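## Task

Deck log says out of tips at D2 (200 uL). Loaded per the run record: D1 open plate B33 with samples, D2 200 uL tip rack without cover, D3 open reservoir C16, D4 empty, D5 open plate R38 with samples. Move the spent rack from D2 into WASTE. Take a full 200 uL rack from SHELF, remove its cover, and set the rack on D2 seated and flat within the locators, its well A1 at the corner engraved 'A1'. Drop that cover in WASTE as well. Never hold labware or a cover above a reservoir or an open plate. All other labware and covers on D1-D5 and SHELF must stay as they were. Release and get clear at the end (contact with RESUME or its box is fine), then press RESUME; the job is over once it goes down. Pressing it is a failure if D2 is empty, holds something other than the full rack, has a cover on the rack, or if any item on D1-D5 is unseated. Pressing with a required change still wrong is worse than not pressing.

## Robot and tools

ROBOT. One arm (big_yam) with a two-finger parallel gripper; there is only one arm, so every command addresses it alone. The fingers point along the gripper's own +z and close along its y. The reported hand point (end_effector_position) sits midway between the finger pads, roughly 1 cm back from the tips. Cameras: cam_head_left, cam_head_right (fixed, looking down at the table) and cam_wrist, each 672x504 pixels.

FRAME. All poses are in the scene frame: origin on the table top under the arm base, +z up, +y to the left when looking along +x. Positions in metres, orientations as quaternions written w first (qw, qx, qy, qz). Printed positions can be slightly off, more so far from the base, and arms usually settle a centimetre or so short, mostly low.

STATIONS. D1 to D5 are deck slots in a row, D1 on the left seen from the base. SHELF holds spare labware, WASTE is a free-standing bin (must stay upright, nothing may stick out over its rim; you may set an item on the rim and let it tip in). RG is a spare nest for regripping. RESUME is a key on a box, pressed by pushing it horizontally straight into the box until it latches. Labware carries ID labels on the short end near column 1 and on the long side near row H; A1 is at the labelled short end, in the corner far from the labelled long side. Tip racks are labelled the same way plus their size (200 or 1000).

TOOLS.
execute_actions(actions): a list of actions run in order. Each action is a table of up to 15 rows, one row per 1/30 s control step; if shorter, its last row is held to fill 15 steps. Each row is 8 numbers: x, y, z, qw, qx, qy, qz, opening. x, y, z and the quaternion are an absolute target pose for the gripper in the scene frame, not an offset. opening ranges -1 (closed) to +1 (fully open, 0.094 m). Per step the command is clipped to within 70 mm and 16 degrees of the measured pose, so a far target needs several actions; after an action the arm only continues to that last clipped pose. An action is rejected if its target lies more than 0.6 m from the gripper's starting position along any gripper axis; if the first action fails this (against the latest reported state) or any action is malformed, nothing runs. Repeat the wanted quaternion in every row. An empty list just returns state and images.
move(target, speed, blocking): target is one 8-number row as above, an absolute pose plus opening, reached along a straight path. speed is top speed in m/s, 0.002 to 0.5 (default 0.25); turning is capped at twice that in rad/s. Path time 0.5 to 10 s. It does not avoid obstacles. blocking=false returns after 0.5 s while motion continues; then use wait or stop before other motion commands.
wait(seconds): 0 to 10, holds the last command and lets a running move go on.
stop(): brakes a running move; fingers keep moving.
zoom_image(camera, region): region [x0, y0, x1, y1] in pixels of that camera's latest image, at most 504x504.
read_manual(section): licence texts only, no motion.
finished_scene(scene): ends the current scene (pass its number); irreversible.

RESULTS. A state line gives end_effector_position and end_effector_quat_wxyz. Joint positions / velocities list waist, shoulder, elbow, wrist pitch, wrist yaw, wrist roll (rad, rad/s), then finger gap (m). Ranges: waist -2.880 to 2.880, shoulder 0 to 3.142, elbow 0 to 3.019, wrist pitch -1.693 to 1.571, wrist yaw -1.571 to 1.571, wrist roll -2.094 to 2.094. Hand target is the pose currently being driven toward. grip_measured is the finger opening on the command scale; to hold something, command roughly 0.03 below it (less for a lighter grip). "pose unreachable" means the clearance check altered or blocked the command. A move adds a "move:" line: done, off_target, moving, held or fault, with limits such as paced (pose clipped) or held (steps blocked; speed may jump afterwards), and distance to target. Joint torques are raw drive outputs with offsets and noise. MOTOR HOT warns from 85 °C; at 100 °C an OVER-TEMPERATURE FAULT drops the arm. FAULT lines mark stops.

AVOID. Never carry a rack or cover above the reservoir or an open plate; route around them. Do not drop, slam or shove objects hard, knock anything off the table, or tip WASTE. Fast contact and targets well past a surface press hard. Don't keep a load gripped longer than needed (motor heat). Loose items may get nudged occasionally; re-check seating in the images before releasing and before pressing RESUME.

Each tool is called as name(argument=value, ...), one argument or row to a line, values as JSON.

## Session

execute_actions(
  actions=[],
)

Scene clock: 0.00 s.
end_effector_position=(+0.3451, -0.4756, +0.3493) grip_measured=+1.000 end_effector_quat_wxyz=(+0.533, +0.569, +0.583, +0.229)
Joint positions: [-1.548  0.625  0.675  0.633 -1.007  1.389  0.094]
Joint velocities: [-0.005 -0.005  0.012 -0.012 -0.007 -0.037  0.   ]
Joint torques (N m, as the arm reports them, + toward a larger angle): no reading
Motor temperatures (°C, as the motors report them): [27 25 28 24 26 26]
Hand target: +0.349, -0.480, +0.355; +0.537, +0.564, +0.585, +0.228

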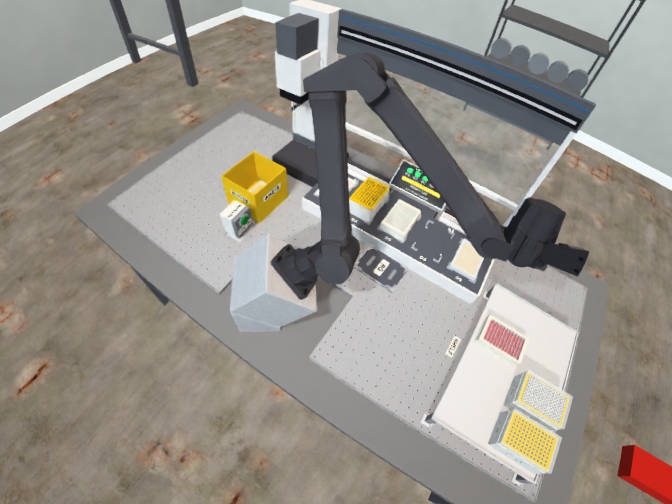

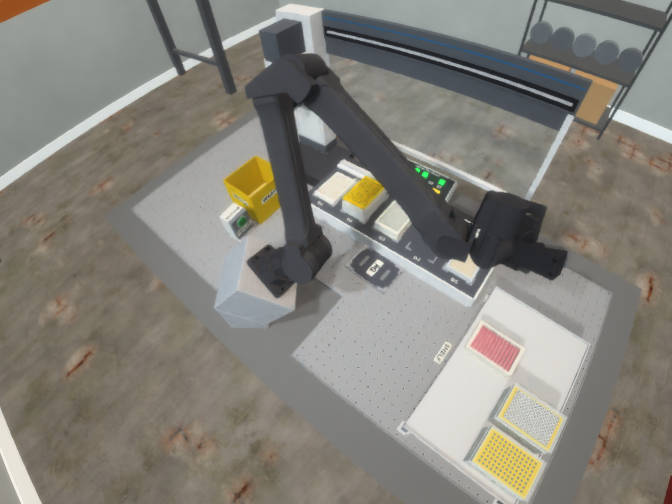

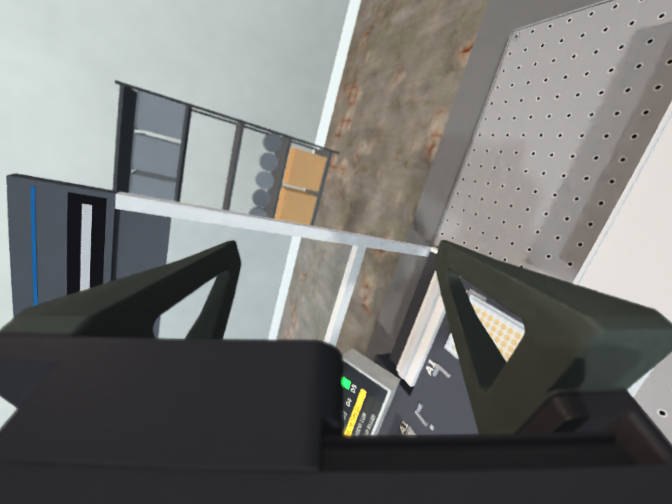

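zoom_image(
  camera="cam_head_left",
  region=[410, 270, 610, 500],
)

zoom_image(
  camera="cam_head_right",
  region=[400, 280, 600, 504],
)

zoom_image(
  camera="cam_head_left",
  region=[300, 150, 510, 310],
)

zoom_image(
  camera="cam_head_right",
  region=[300, 150, 510, 310],
)

zoom_image(
  camera="cam_head_left",
  region=[200, 140, 320, 250],
)

Region (410, 270, 610, 500) of cam_head_left's 672x504 image, scaled by 2.191, with more detail than that image has; it fills the left 438 columns of this view, and the rest is white.

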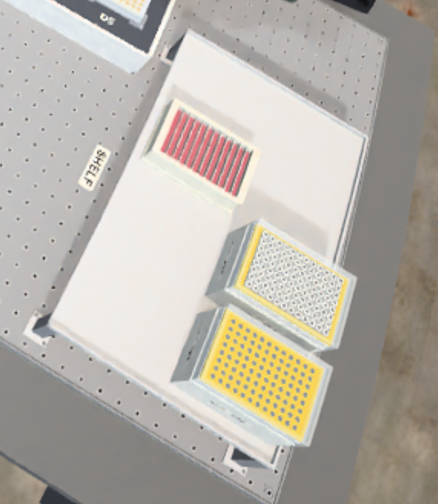

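Region (400, 280, 600, 504) of cam_head_right's 672x504 image, scaled by 2.250, with more detail than that image has; it fills the left 450 columns of this view, and the rest is white.

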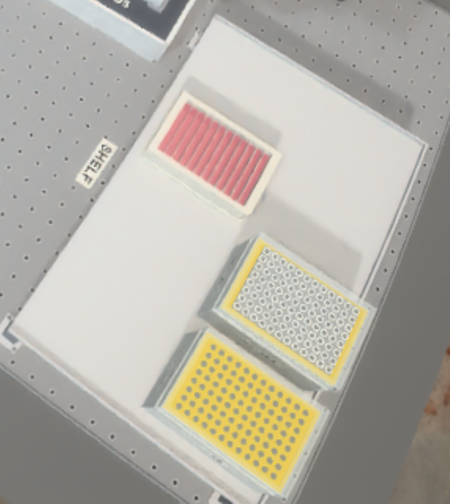

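Region (300, 150, 510, 310) of cam_head_left's 672x504 image, scaled by 2.400, with more detail than that image has; it fills the top 384 rows of this view, and the rest is white.

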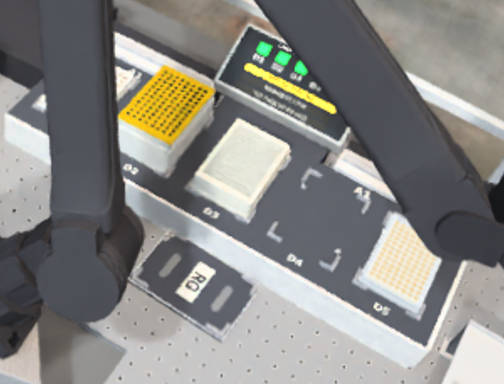

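Region (300, 150, 510, 310) of cam_head_right's 672x504 image, scaled by 2.400, with more detail than that image has; it fills the top 384 rows of this view, and the rest is white.

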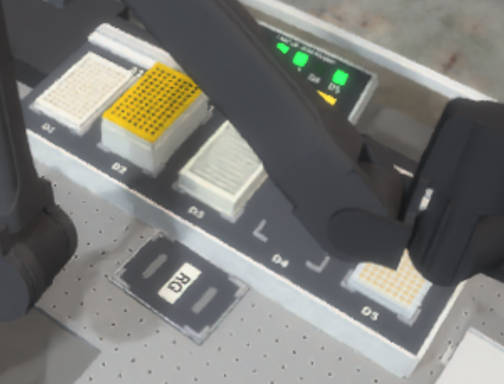

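Region (200, 140, 320, 250) of cam_head_left's 672x504 image, scaled by 4.200, with more detail than that image has; it fills the top 462 rows of this view, and the rest is white.

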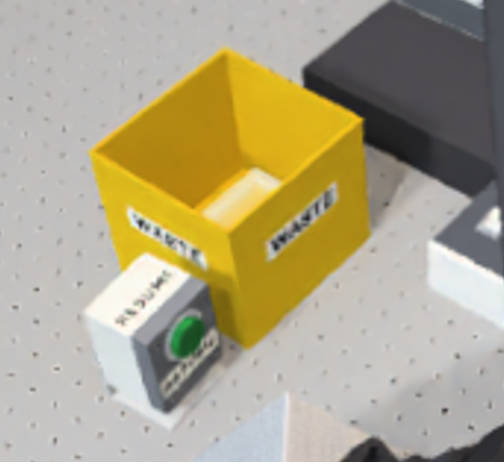

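move(
  target=[0.36,-0.02,0.33,0,0,1,0,1],
  speed=0.35,
)

Scene clock: 21.67 s.
end_effector_position=(+0.3512, -0.0152, +0.3148) grip_measured=+1.000 end_effector_quat_wxyz=(-0.012, -0.018, +1.000, -0.022)
Joint positions: [ 0.788  1.127  0.979 -1.677  0.768  0.942  0.094]
Joint velocities: [-0.005 -0.005  0.002 -0.017 -0.007  0.037  0.   ]
Joint torques (N m, as the arm reports them, + toward a larger angle): [ 5.6  -1.8  10.02 -0.34  0.07  0.13]
Motor temperatures (°C, as the motors report them): [27 25 30 24 26 26]
Hand target: +0.364, -0.017, +0.330; -0.001, +0.001, +1.000, -0.007
Off the commanded pose: 0.018 m, 4 deg.
joint sent to its limit — the command would take joint 4 (wrist pitch) past its lower limit, so that joint was sent only as far as its limit.
move: off_target
camera_calibration (this result's frames):
cam_wrist: T_world_to_cam=[[0.0368651, -0.998528, 0.0397863, -0.0380883], [-0.794797, -0.00516339, 0.606854, 0.097289], [-0.605755, -0.0539938, -0.793817, 0.58854], [0, 0, 0, 1]] pos_world=[0.43524, -0.00575241, 0.409668]

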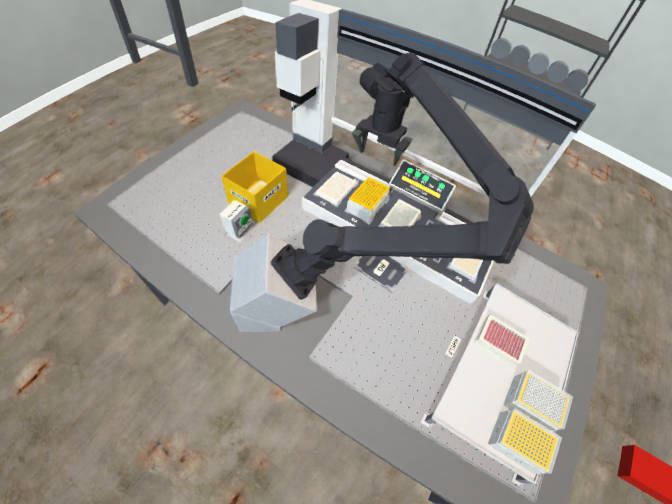

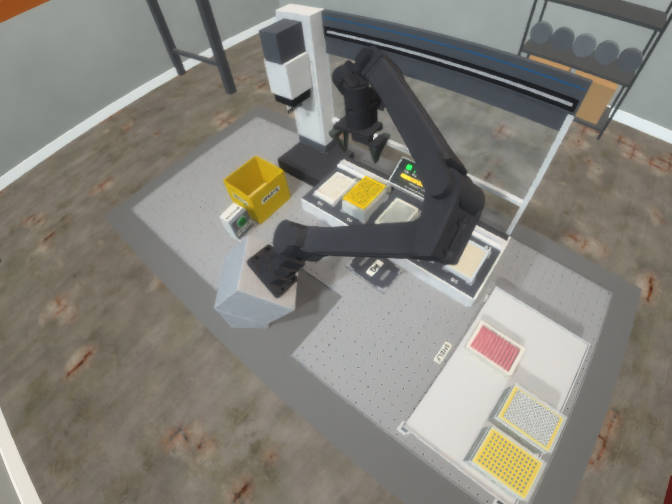

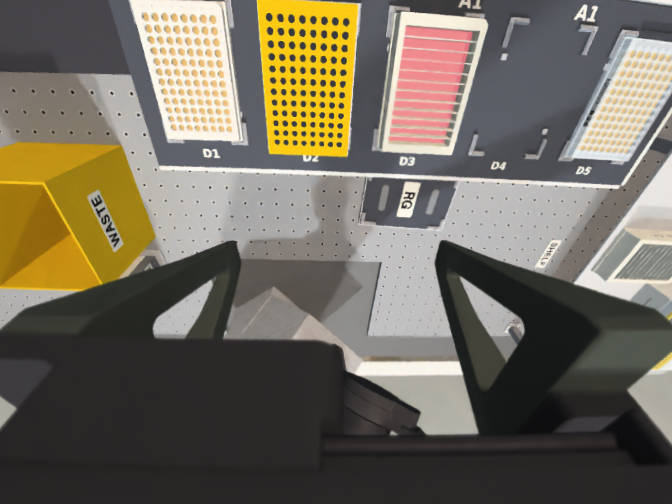

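move(
  target=[0.405,0.008,0.185,0,0,1,0,1],
)

Scene clock: 35.53 s.
end_effector_position=(+0.4081, +0.0065, +0.1912) grip_measured=+1.000 end_effector_quat_wxyz=(+0.007, +0.008, +1.000, +0.007)
Joint positions: [ 0.445  1.22   0.859 -1.037  0.761  0.452  0.094]
Joint velocities: [ 0.005 -0.005  0.017 -0.002  0.007 -0.051  0.   ]
Joint torques (N m, as the arm reports them, + toward a larger angle): [ 5.24 -5.6   5.    0.52 -0.01 -0.15]
Motor temperatures (°C, as the motors report them): [27 25 31 24 26 26]
Hand target: +0.402, +0.007, +0.184; -0.000, -0.000, +1.000, +0.004
Off the commanded pose: 0.007 m, 1 deg.
move: done
camera_calibration (this result's frames):
cam_wrist: T_world_to_cam=[[-0.0153929, -0.999729, -0.0174397, 0.0187172], [-0.816834, 0.0025137, 0.576868, 0.232321], [-0.576668, 0.023125, -0.816651, 0.518108], [0, 0, 0, 1]] pos_world=[0.488832, 0.00614688, 0.289422]

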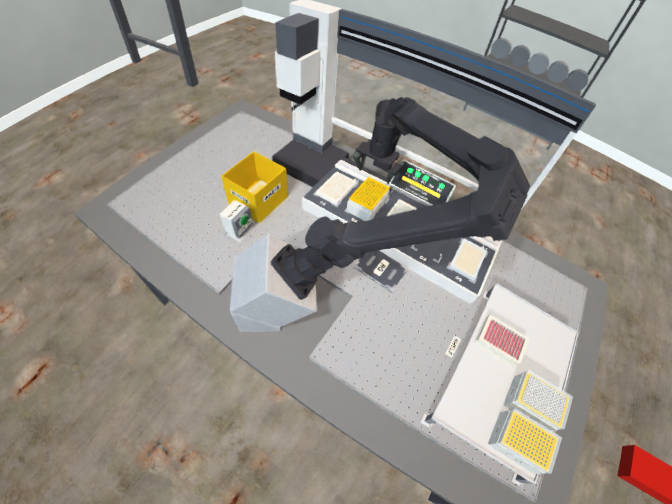

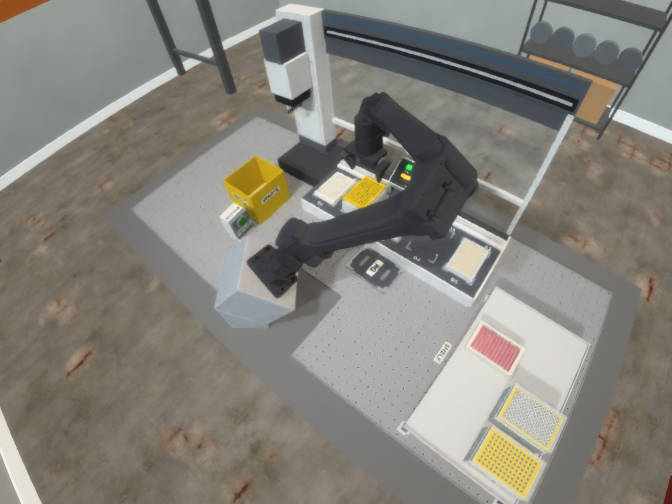

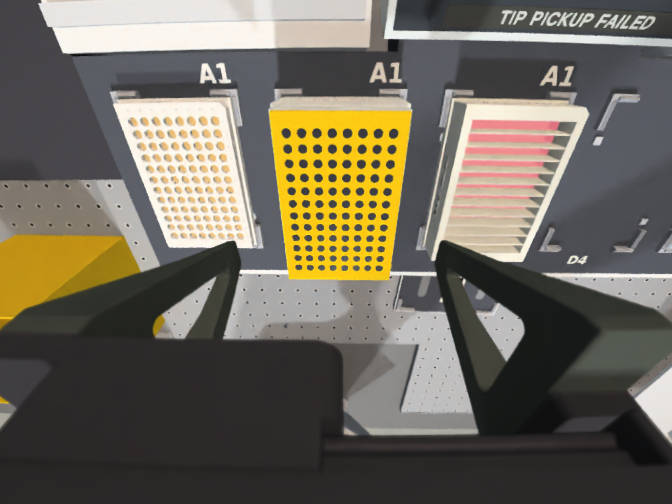

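move(
  target=[0.403,0.007,0.135,0,0,1,0,1],
  speed=0.1,
)

Scene clock: 41.87 s.
end_effector_position=(+0.4090, +0.0059, +0.1462) grip_measured=+1.000 end_effector_quat_wxyz=(+0.012, +0.010, +1.000, +0.005)
Joint positions: [ 0.351  1.258  0.794 -0.836  0.747  0.324  0.094]
Joint velocities: [ 0.005 -0.005 -0.002  0.002  0.022 -0.022  0.   ]
Joint torques (N m, as the arm reports them, + toward a larger angle): [ 4.91 -5.55  4.52  0.51 -0.03 -0.17]
Motor temperatures (°C, as the motors report them): [27 25 30 24 26 26]
Hand target: +0.402, +0.006, +0.136; +0.000, +0.001, +1.000, +0.001
Off the commanded pose: 0.013 m, 2 deg.
move: off_target
camera_calibration (this result's frames):
cam_wrist: T_world_to_cam=[[-0.0205379, -0.999683, -0.0145591, 0.0190431], [-0.822476, 0.00861435, 0.568735, 0.262464], [-0.568429, 0.0236552, -0.822392, 0.479366], [0, 0, 0, 1]] pos_world=[0.488747, 0.00543659, 0.245232]

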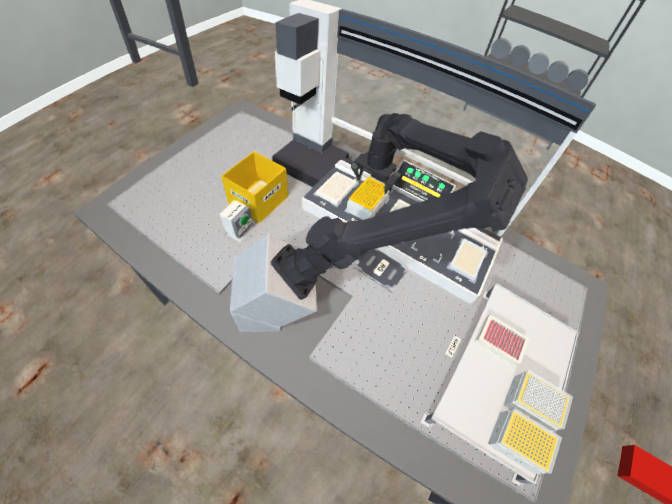

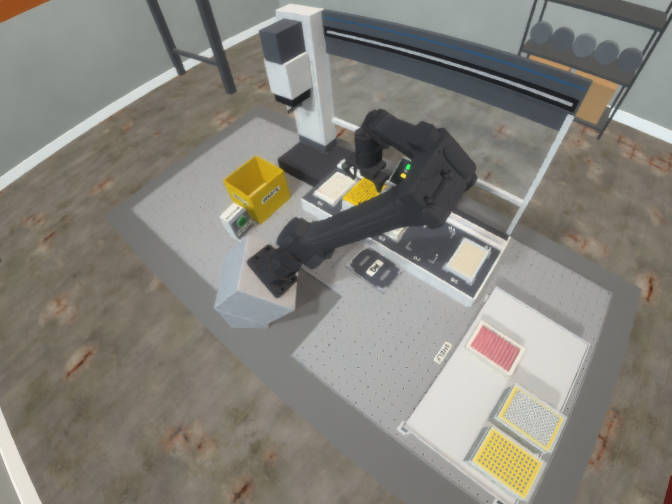

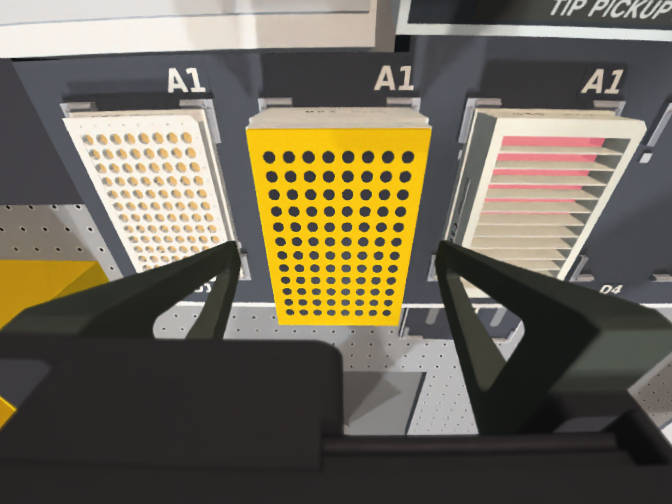

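move(
  target=[0.397,0.007,0.088,0,0,1,0,1],
  speed=0.08,
)

execute_actions(
  actions=[
    [[0.397,0.007,0.088,0,0,1,0,0.62]],
  ],
)

Scene clock: 45.60 s.
end_effector_position=(+0.4041, +0.0066, +0.0996) grip_measured=+1.000 end_effector_quat_wxyz=(+0.012, +0.010, +1.000, +0.005)
Joint positions: [ 0.262  1.318  0.732 -0.637  0.721  0.207  0.094]
Joint velocities: [-0.015 -0.005  0.002  0.002  0.051 -0.037  0.   ]
Joint torques (N m, as the arm reports them, + toward a larger angle): [ 5.33 -6.34  3.76  0.55 -0.05 -0.17]
Motor temperatures (°C, as the motors report them): [27 25 30 24 26 26]
Hand target: +0.395, +0.006, +0.089; -0.000, +0.000, +1.000, +0.001
Off the commanded pose: 0.014 m, 2 deg.
move: off_target
camera_calibration (this result's frames):
cam_wrist: T_world_to_cam=[[-0.0193273, -0.999726, -0.0131978, 0.0182455], [-0.823291, 0.00842377, 0.567557, 0.28537], [-0.567291, 0.0218349, -0.823228, 0.437826], [0, 0, 0, 1]] pos_world=[0.483669, 0.0062767, 0.198707]

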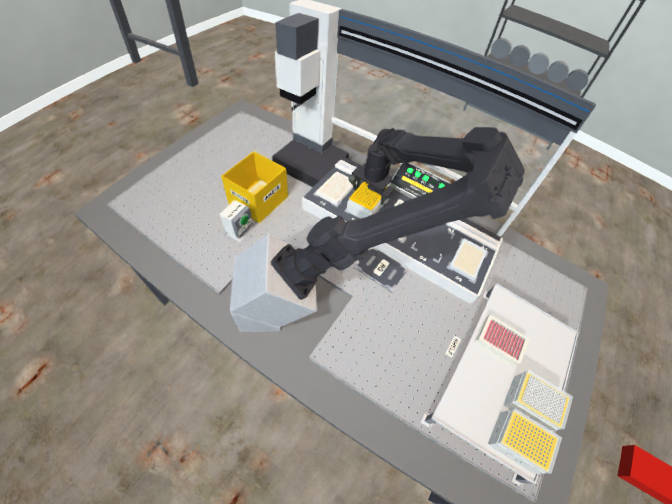

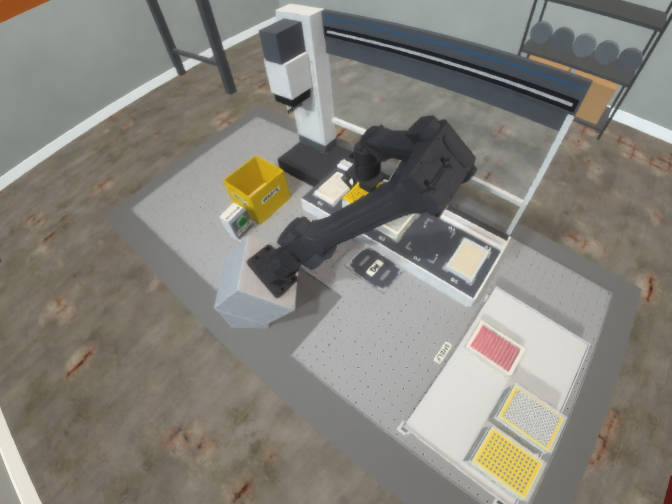

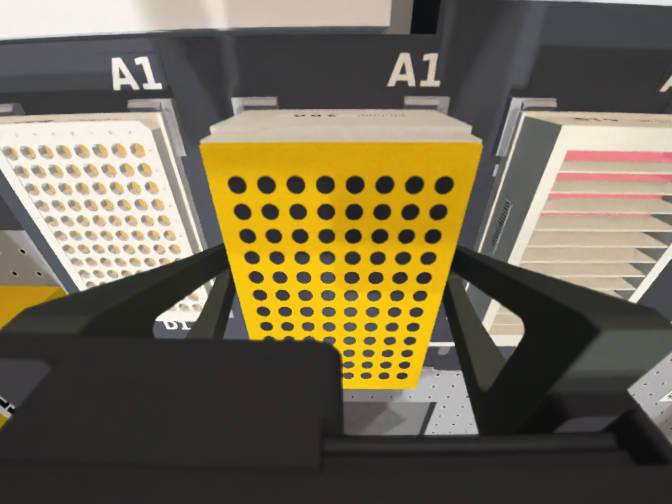

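Scene clock: 46.10 s.
end_effector_position=(+0.4043, +0.0060, +0.0994) grip_measured=+0.792 end_effector_quat_wxyz=(+0.013, +0.009, +1.000, +0.004)
Joint positions: [ 0.261  1.318  0.732 -0.636  0.723  0.205  0.084]
Joint velocities: [-0.005  0.015 -0.007 -0.007 -0.022  0.022 -0.   ]
Joint torques (N m, as the arm reports them, + toward a larger angle): [ 5.16 -6.01  4.13  0.48 -0.04 -0.16]
Motor temperatures (°C, as the motors report them): [27 25 30 24 26 26]
Hand target: +0.396, +0.007, +0.089; -0.000, +0.000, +1.000, -0.000
Off the commanded pose: 0.014 m, 2 deg.
camera_calibration (this result's frames):
cam_wrist: T_world_to_cam=[[-0.0181328, -0.999774, -0.011065, 0.0170119], [-0.82359, 0.0086608, 0.567119, 0.285783], [-0.566895, 0.0193965, -0.823562, 0.437688], [0, 0, 0, 1]] pos_world=[0.4838, 0.00604333, 0.198579]

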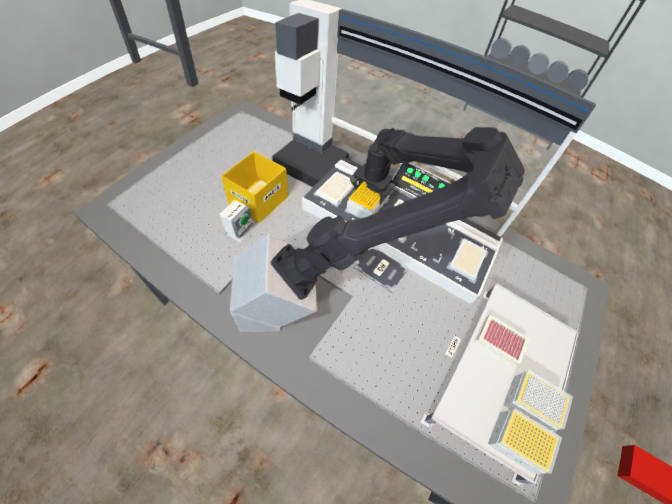

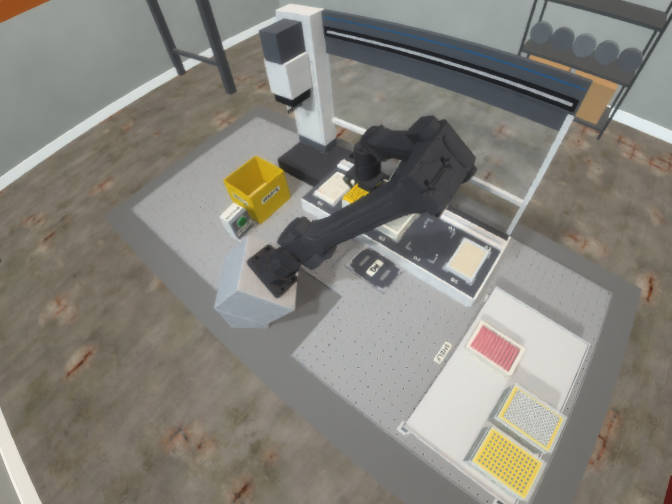

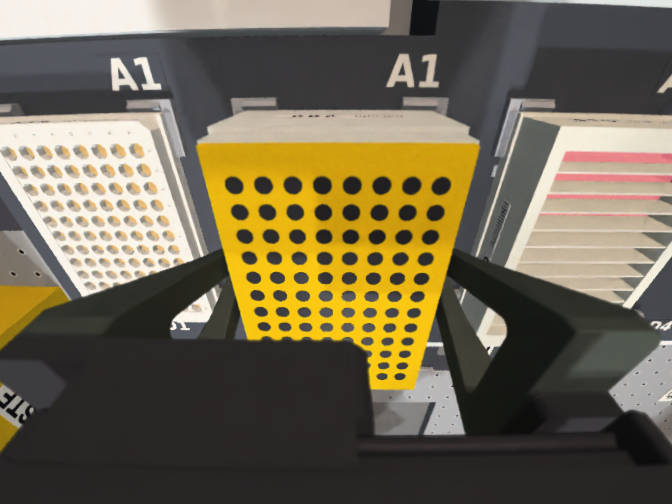

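move(
  target=[0.403,0.007,0.15,0,0,1,0,0.74],
  speed=0.08,
)

move(
  target=[0.235,0.007,0.16,0,0,1,0,0.74],
  speed=0.12,
)

Scene clock: 58.67 s.
end_effector_position=(+0.3855, +0.0087, +0.1377) grip_measured=+0.792 end_effector_quat_wxyz=(-0.016, -0.018, +1.000, -0.006)
Joint positions: [ 0.358  1.276  0.766 -0.879  0.752  0.332  0.084]
Joint velocities: [-0.005 -0.015 -0.002  0.002 -0.007 -0.007 -0.   ]
Joint torques (N m, as the arm reports them, + toward a larger angle): [ 6.9  -7.89  7.92 -0.42  0.23  0.09]
Motor temperatures (°C, as the motors report them): [27 25 29 24 26 26]
Hand target: +0.404, +0.007, +0.150; -0.000, -0.000, +1.000, -0.001
Off the commanded pose: 0.021 m, 3 deg.
move: off_target
camera_calibration (this result's frames):
cam_wrist: T_world_to_cam=[[0.0358849, -0.999324, 0.00799295, -0.00366064], [-0.788933, -0.0234187, 0.614033, 0.229059], [-0.613431, -0.0283404, -0.78924, 0.472129], [0, 0, 0, 1]] pos_world=[0.470462, 0.0150865, 0.232002]

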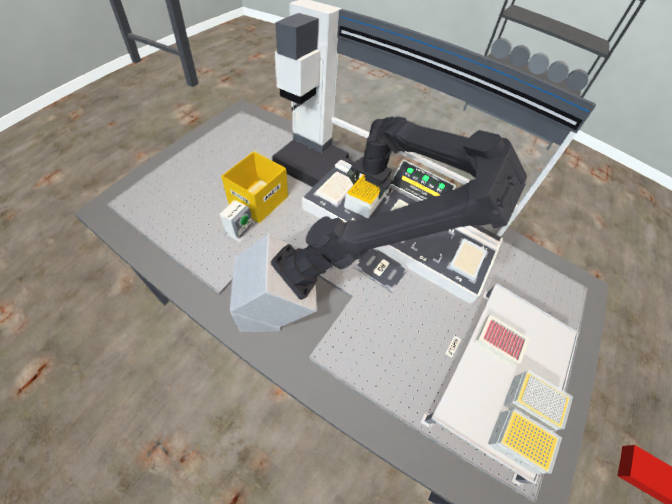

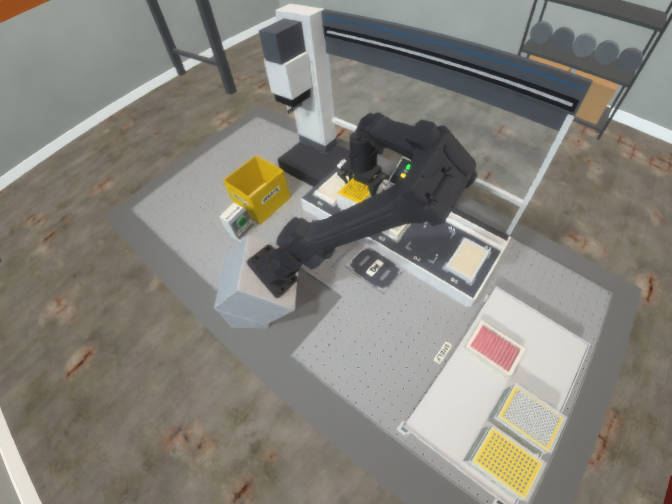

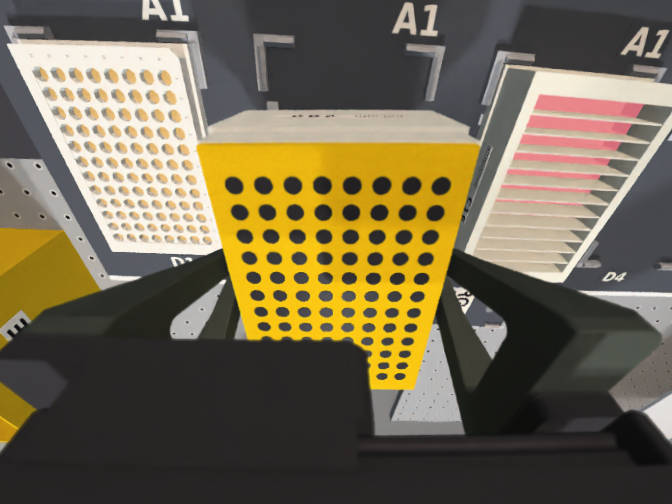

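Scene clock: 60.50 s.
end_effector_position=(+0.2394, +0.0071, +0.1619) grip_measured=+0.792 end_effector_quat_wxyz=(-0.001, -0.001, +1.000, -0.001)
Joint positions: [ 0.623  0.997  0.432 -1.038  0.779  0.705  0.084]
Joint velocities: [-0.005 -0.005 -0.012 -0.012 -0.051 -0.051  0.   ]
Joint torques (N m, as the arm reports them, + toward a larger angle): [ 3.62 -1.16  5.28 -0.29  0.27  0.12]
Motor temperatures (°C, as the motors report them): [27 25 29 24 26 26]
Hand target: +0.235, +0.006, +0.162; -0.000, -0.000, +1.000, -0.002
Off the commanded pose: 0.005 m, 0 deg.
move: done
camera_calibration (this result's frames):
cam_wrist: T_world_to_cam=[[0.00195681, -0.999998, -0.00088856, 0.00938561], [-0.807273, -0.00210409, 0.590174, 0.106953], [-0.590175, -0.000437545, -0.807276, 0.398764], [0, 0, 0, 1]] pos_world=[0.321662, 0.00978511, 0.2588]

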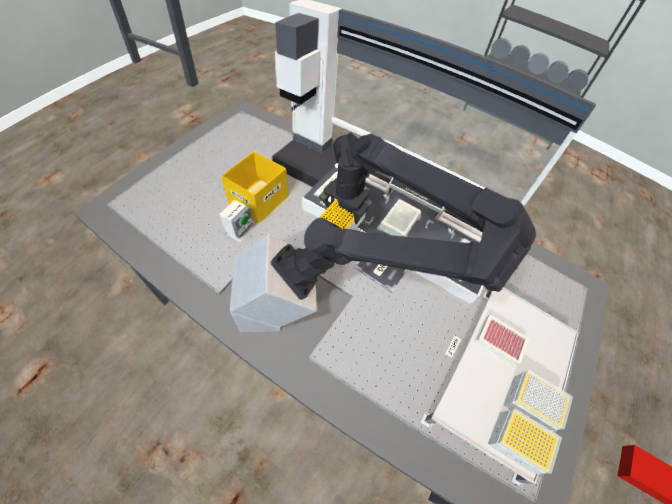

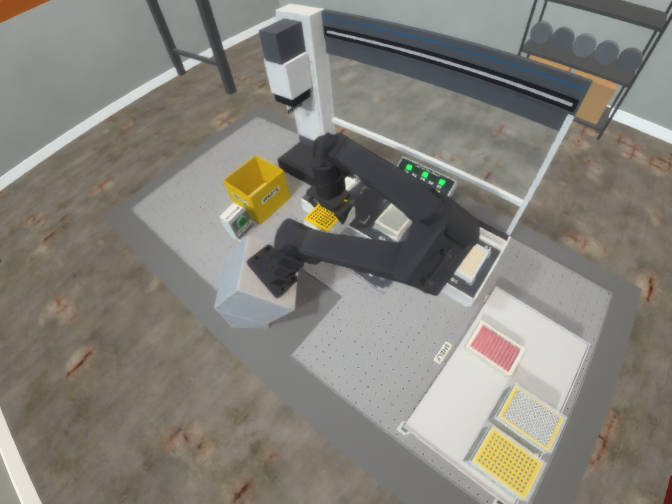

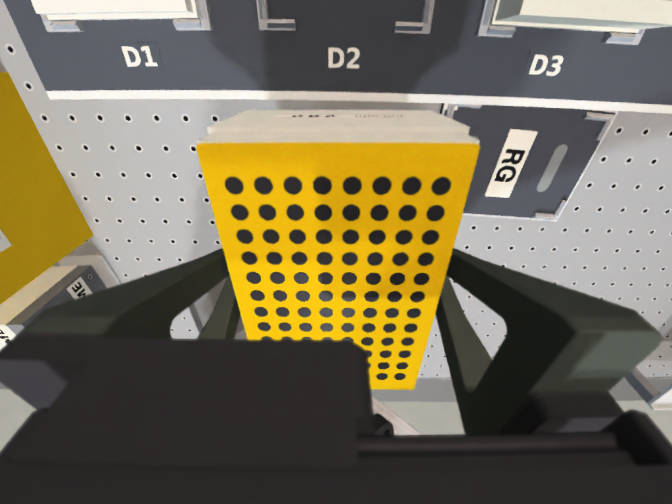

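move(
  target=[0.235,0.19,0.235,0,0,1,0,0.74],
  speed=0.2,
)

move(
  target=[0.24,0.365,0.235,0,0.03,1,0,0.74],
  speed=0.15,
)

Scene clock: 65.40 s.
end_effector_position=(+0.2272, +0.1759, +0.2214) grip_measured=+0.792 end_effector_quat_wxyz=(-0.002, -0.014, +1.000, -0.015)
Joint positions: [ 1.071  1.629  0.766 -1.17   0.679  1.286  0.084]
Joint velocities: [-0.005 -0.005 -0.007  0.012 -0.066 -0.007 -0.   ]
Joint torques (N m, as the arm reports them, + toward a larger angle): [ 7.59 -3.67  9.62 -0.34  0.12  0.13]
Motor temperatures (°C, as the motors report them): [27 25 29 24 26 26]
Hand target: +0.237, +0.188, +0.232; +0.001, +0.000, +1.000, -0.004
Off the commanded pose: 0.021 m, 2 deg.
move: off_target
camera_calibration (this result's frames):
cam_wrist: T_world_to_cam=[[0.028401, -0.999228, 0.0271532, 0.165918], [-0.806266, -0.00684255, 0.591514, 0.0626803], [-0.590871, -0.0386923, -0.805838, 0.446218], [0, 0, 0, 1]] pos_world=[0.309482, 0.183484, 0.317997]

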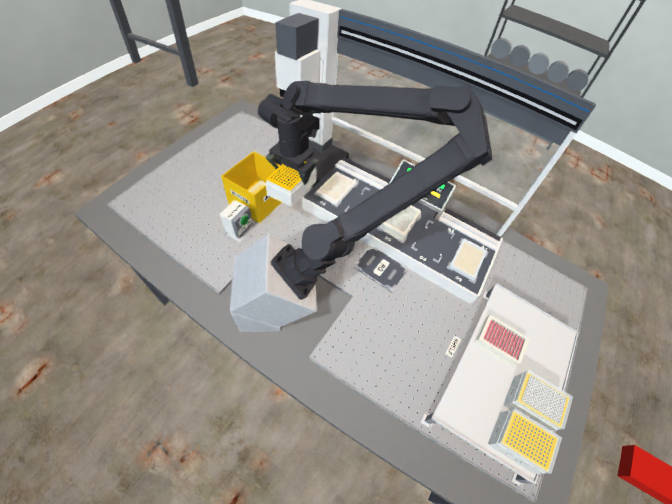

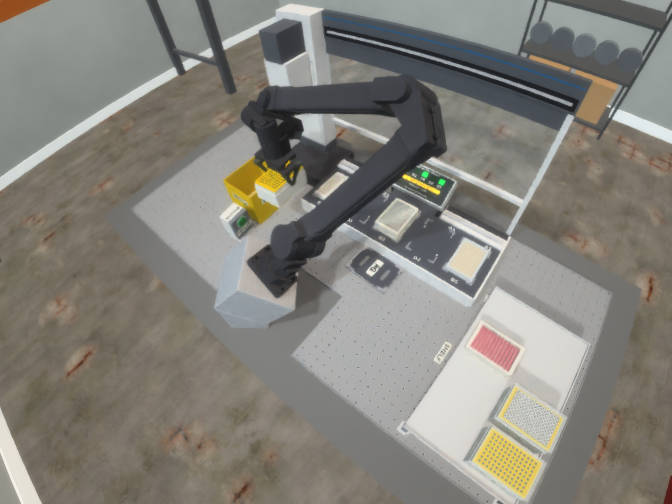

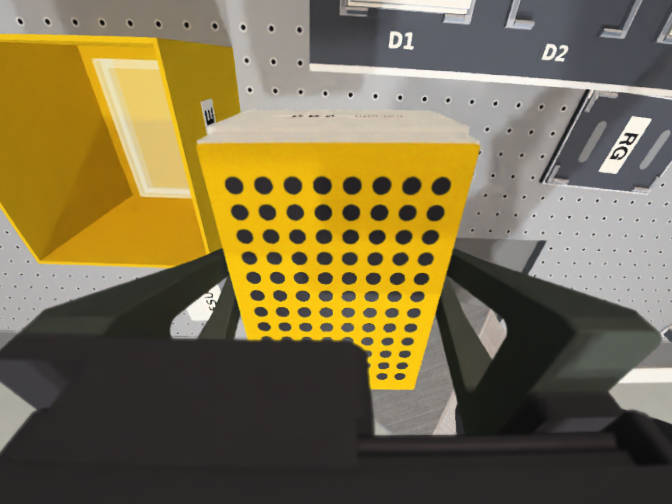

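Scene clock: 67.03 s.
end_effector_position=(+0.2366, +0.3490, +0.2221) grip_measured=+0.792 end_effector_quat_wxyz=(-0.003, +0.020, +1.000, -0.010)
Joint positions: [ 1.135  2.096  1.19  -1.159  0.646  1.42   0.084]
Joint velocities: [-0.015  0.005  0.012 -0.012  0.037 -0.022 -0.001]
Joint torques (N m, as the arm reports them, + toward a larger angle): [11.62 -9.86 10.   -0.37  0.07  0.11]
Motor temperatures (°C, as the motors report them): [27 25 30 24 26 26]
Hand target: +0.241, +0.364, +0.232; +0.000, +0.030, +1.000, -0.000
Off the commanded pose: 0.021 m, 2 deg.
move: off_target
camera_calibration (this result's frames):
cam_wrist: T_world_to_cam=[[-0.040608, -0.99903, 0.0170403, 0.357081], [-0.804798, 0.0428107, 0.592002, 0.0532427], [-0.592157, 0.010326, -0.805756, 0.442179], [0, 0, 0, 1]] pos_world=[0.31919, 0.349889, 0.318684]

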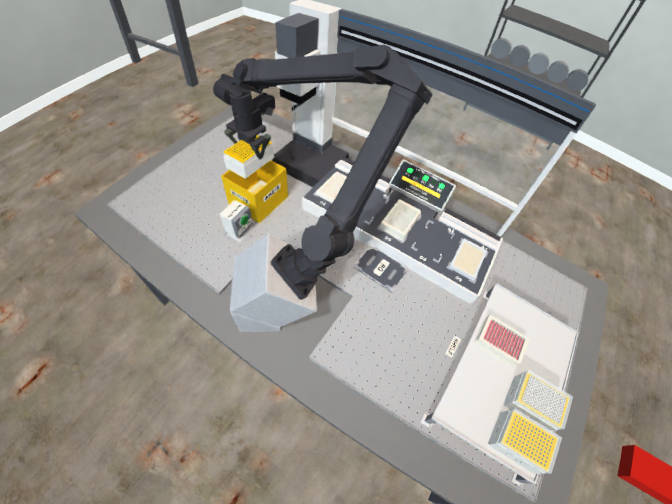

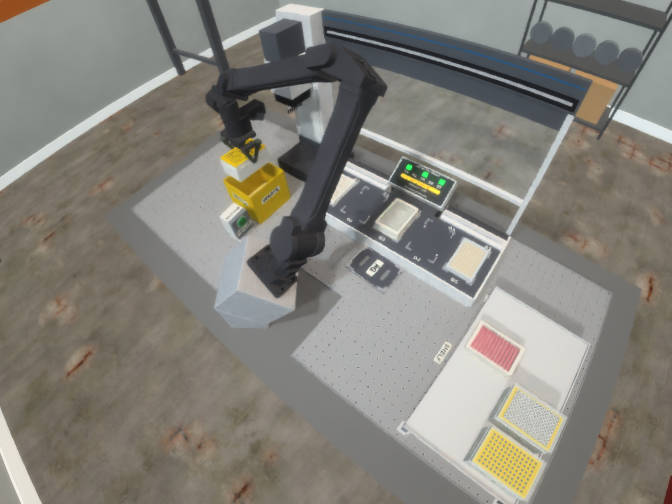

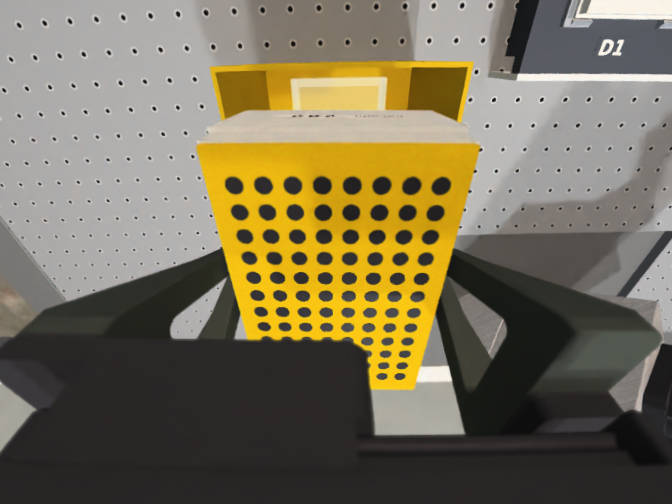

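move(
  target=[0.233,0.35,0.15,0,0,1,0,0.74],
  speed=0.08,
)

Scene clock: 72.57 s.
end_effector_position=(+0.2355, +0.3541, +0.1658) grip_measured=+0.792 end_effector_quat_wxyz=(+0.005, +0.008, +1.000, +0.014)
Joint positions: [ 1.065  2.13   1.094 -0.916  0.68   1.276  0.084]
Joint velocities: [-0.005 -0.015 -0.007  0.002 -0.007 -0.066 -0.001]
Joint torques (N m, as the arm reports them, + toward a larger angle): [ 9.6  -9.9   5.34  0.54  0.31 -0.17]
Motor temperatures (°C, as the motors report them): [28 25 30 24 26 26]
Hand target: +0.232, +0.348, +0.151; -0.001, -0.000, +1.000, +0.001
Off the commanded pose: 0.016 m, 2 deg.
move: off_target
camera_calibration (this result's frames):
cam_wrist: T_world_to_cam=[[-0.0160807, -0.9994, -0.0306755, 0.365303], [-0.815367, -0.00464997, 0.578926, 0.106991], [-0.578722, 0.0343213, -0.814803, 0.385977], [0, 0, 0, 1]] pos_world=[0.316485, 0.352334, 0.263761]

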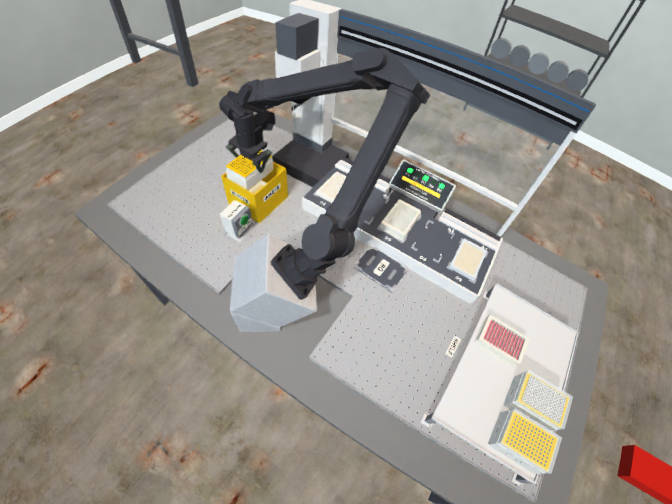

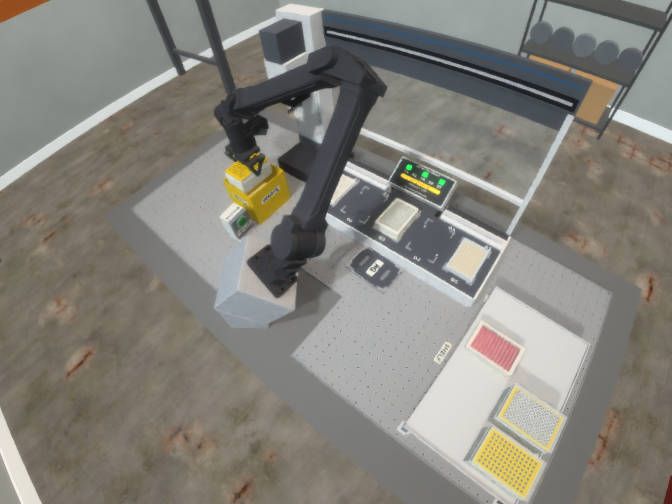

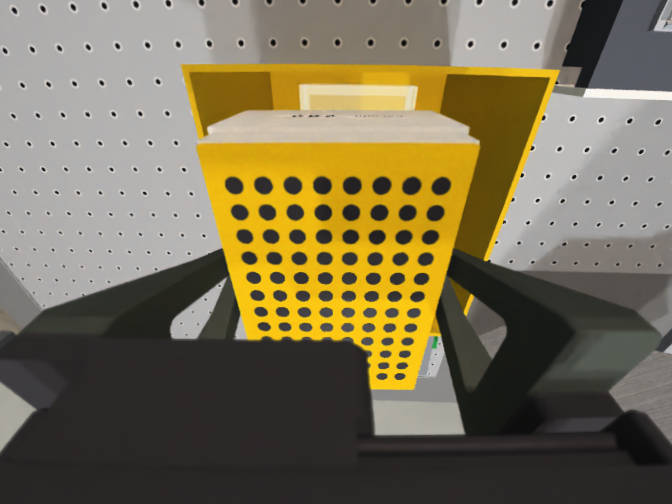

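move(
  target=[0.233,0.338,0.112,0,0,1,0,0.74],
  speed=0.08,
)

execute_actions(
  actions=[
    [[0.233,0.338,0.112,0,0,1,0,1]],
    [[0.235,0.345,0.14,0,0,1,0,1],[0.235,0.345,0.15,0,0,1,0,1],[0.235,0.345,0.16,0,0,1,0,1],[0.235,0.345,0.17,0,0,1,0,1],[0.235,0.345,0.18,0,0,1,0,1],[0.235,0.345,0.19,0,0,1,0,1],[0.235,0.345,0.20,0,0,1,0,1]],
  ],
)

Scene clock: 78.83 s.
end_effector_position=(+0.2372, +0.3432, +0.1277) grip_measured=+0.792 end_effector_quat_wxyz=(+0.006, +0.009, +1.000, +0.013)
Joint positions: [ 1.001  2.147  1.03  -0.785  0.705  1.199  0.084]
Joint velocities: [-0.015 -0.005  0.007  0.017 -0.022 -0.037  0.   ]
Joint torques (N m, as the arm reports them, + toward a larger angle): [ 9.58 -9.9   4.67  0.4   0.31 -0.14]
Motor temperatures (°C, as the motors report them): [28 26 30 24 26 26]
Hand target: +0.232, +0.337, +0.113; -0.000, -0.000, +1.000, +0.001
Off the commanded pose: 0.017 m, 2 deg.
move: off_target
camera_calibration (this result's frames):
cam_wrist: T_world_to_cam=[[-0.017004, -0.999405, -0.0300231, 0.353396], [-0.816531, -0.00344986, 0.577291, 0.130443], [-0.577051, 0.0343311, -0.815986, 0.356063], [0, 0, 0, 1]] pos_world=[0.317986, 0.341411, 0.225849]

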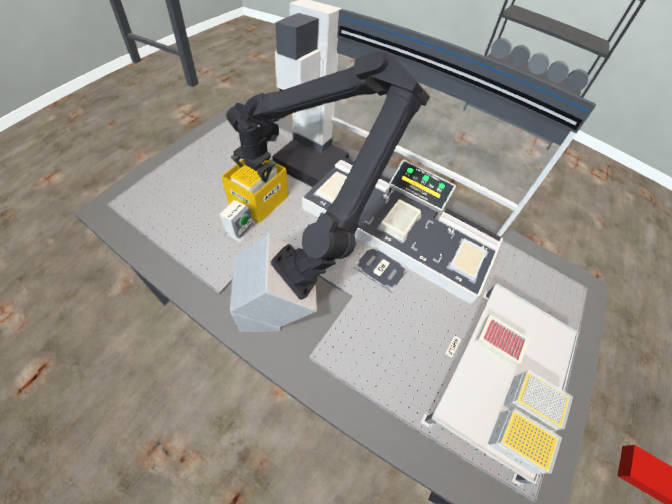

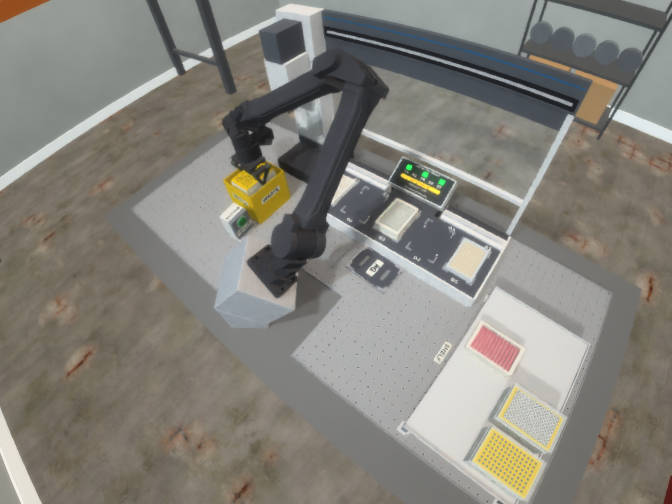

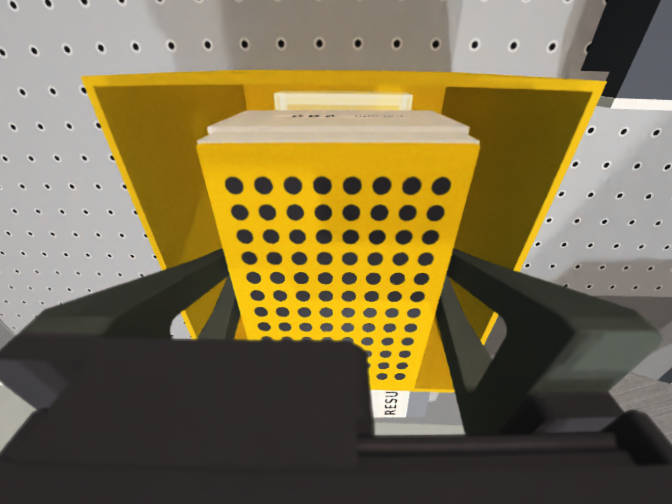

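Scene clock: 79.83 s.
end_effector_position=(+0.2254, +0.3384, +0.1958) grip_measured=+1.000 end_effector_quat_wxyz=(+0.003, -0.021, +1.000, -0.005)
Joint positions: [ 1.118  2.089  1.101 -1.049  0.662  1.307  0.094]
Joint velocities: [-0.015 -0.034  0.066 -0.032  0.022  0.066  0.   ]
Joint torques (N m, as the arm reports them, + toward a larger angle): [  8.94 -10.3    8.51  -0.34   0.19   0.11]
Motor temperatures (°C, as the motors report them): [28 26 30 24 26 26]
Hand target: +0.236, +0.346, +0.199; +0.001, +0.000, +1.000, -0.001
Off the commanded pose: 0.012 m, 3 deg.
camera_calibration (this result's frames):
cam_wrist: T_world_to_cam=[[0.042832, -0.999066, 0.00568488, 0.329869], [-0.811266, -0.0314586, 0.58383, 0.0884516], [-0.583106, -0.0296186, -0.811856, 0.427201], [0, 0, 0, 1]] pos_world=[0.306732, 0.344997, 0.29331]

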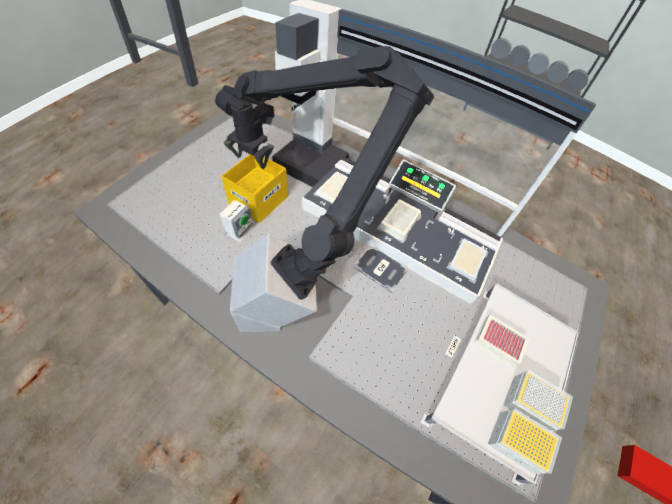

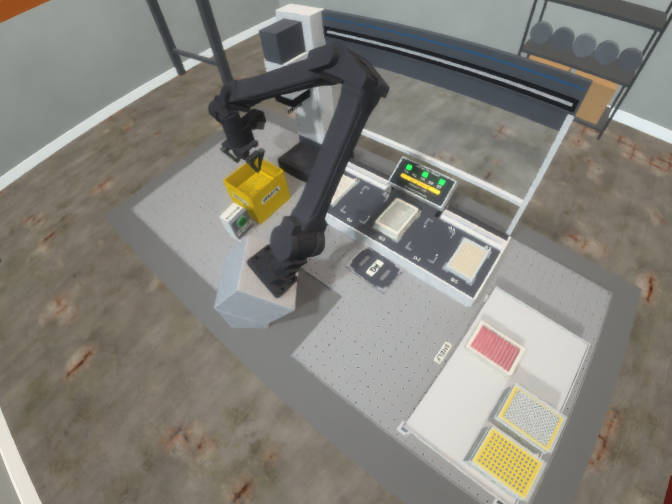

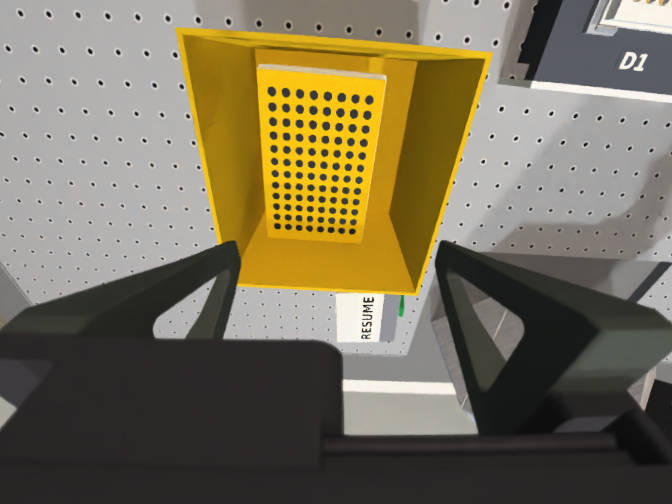

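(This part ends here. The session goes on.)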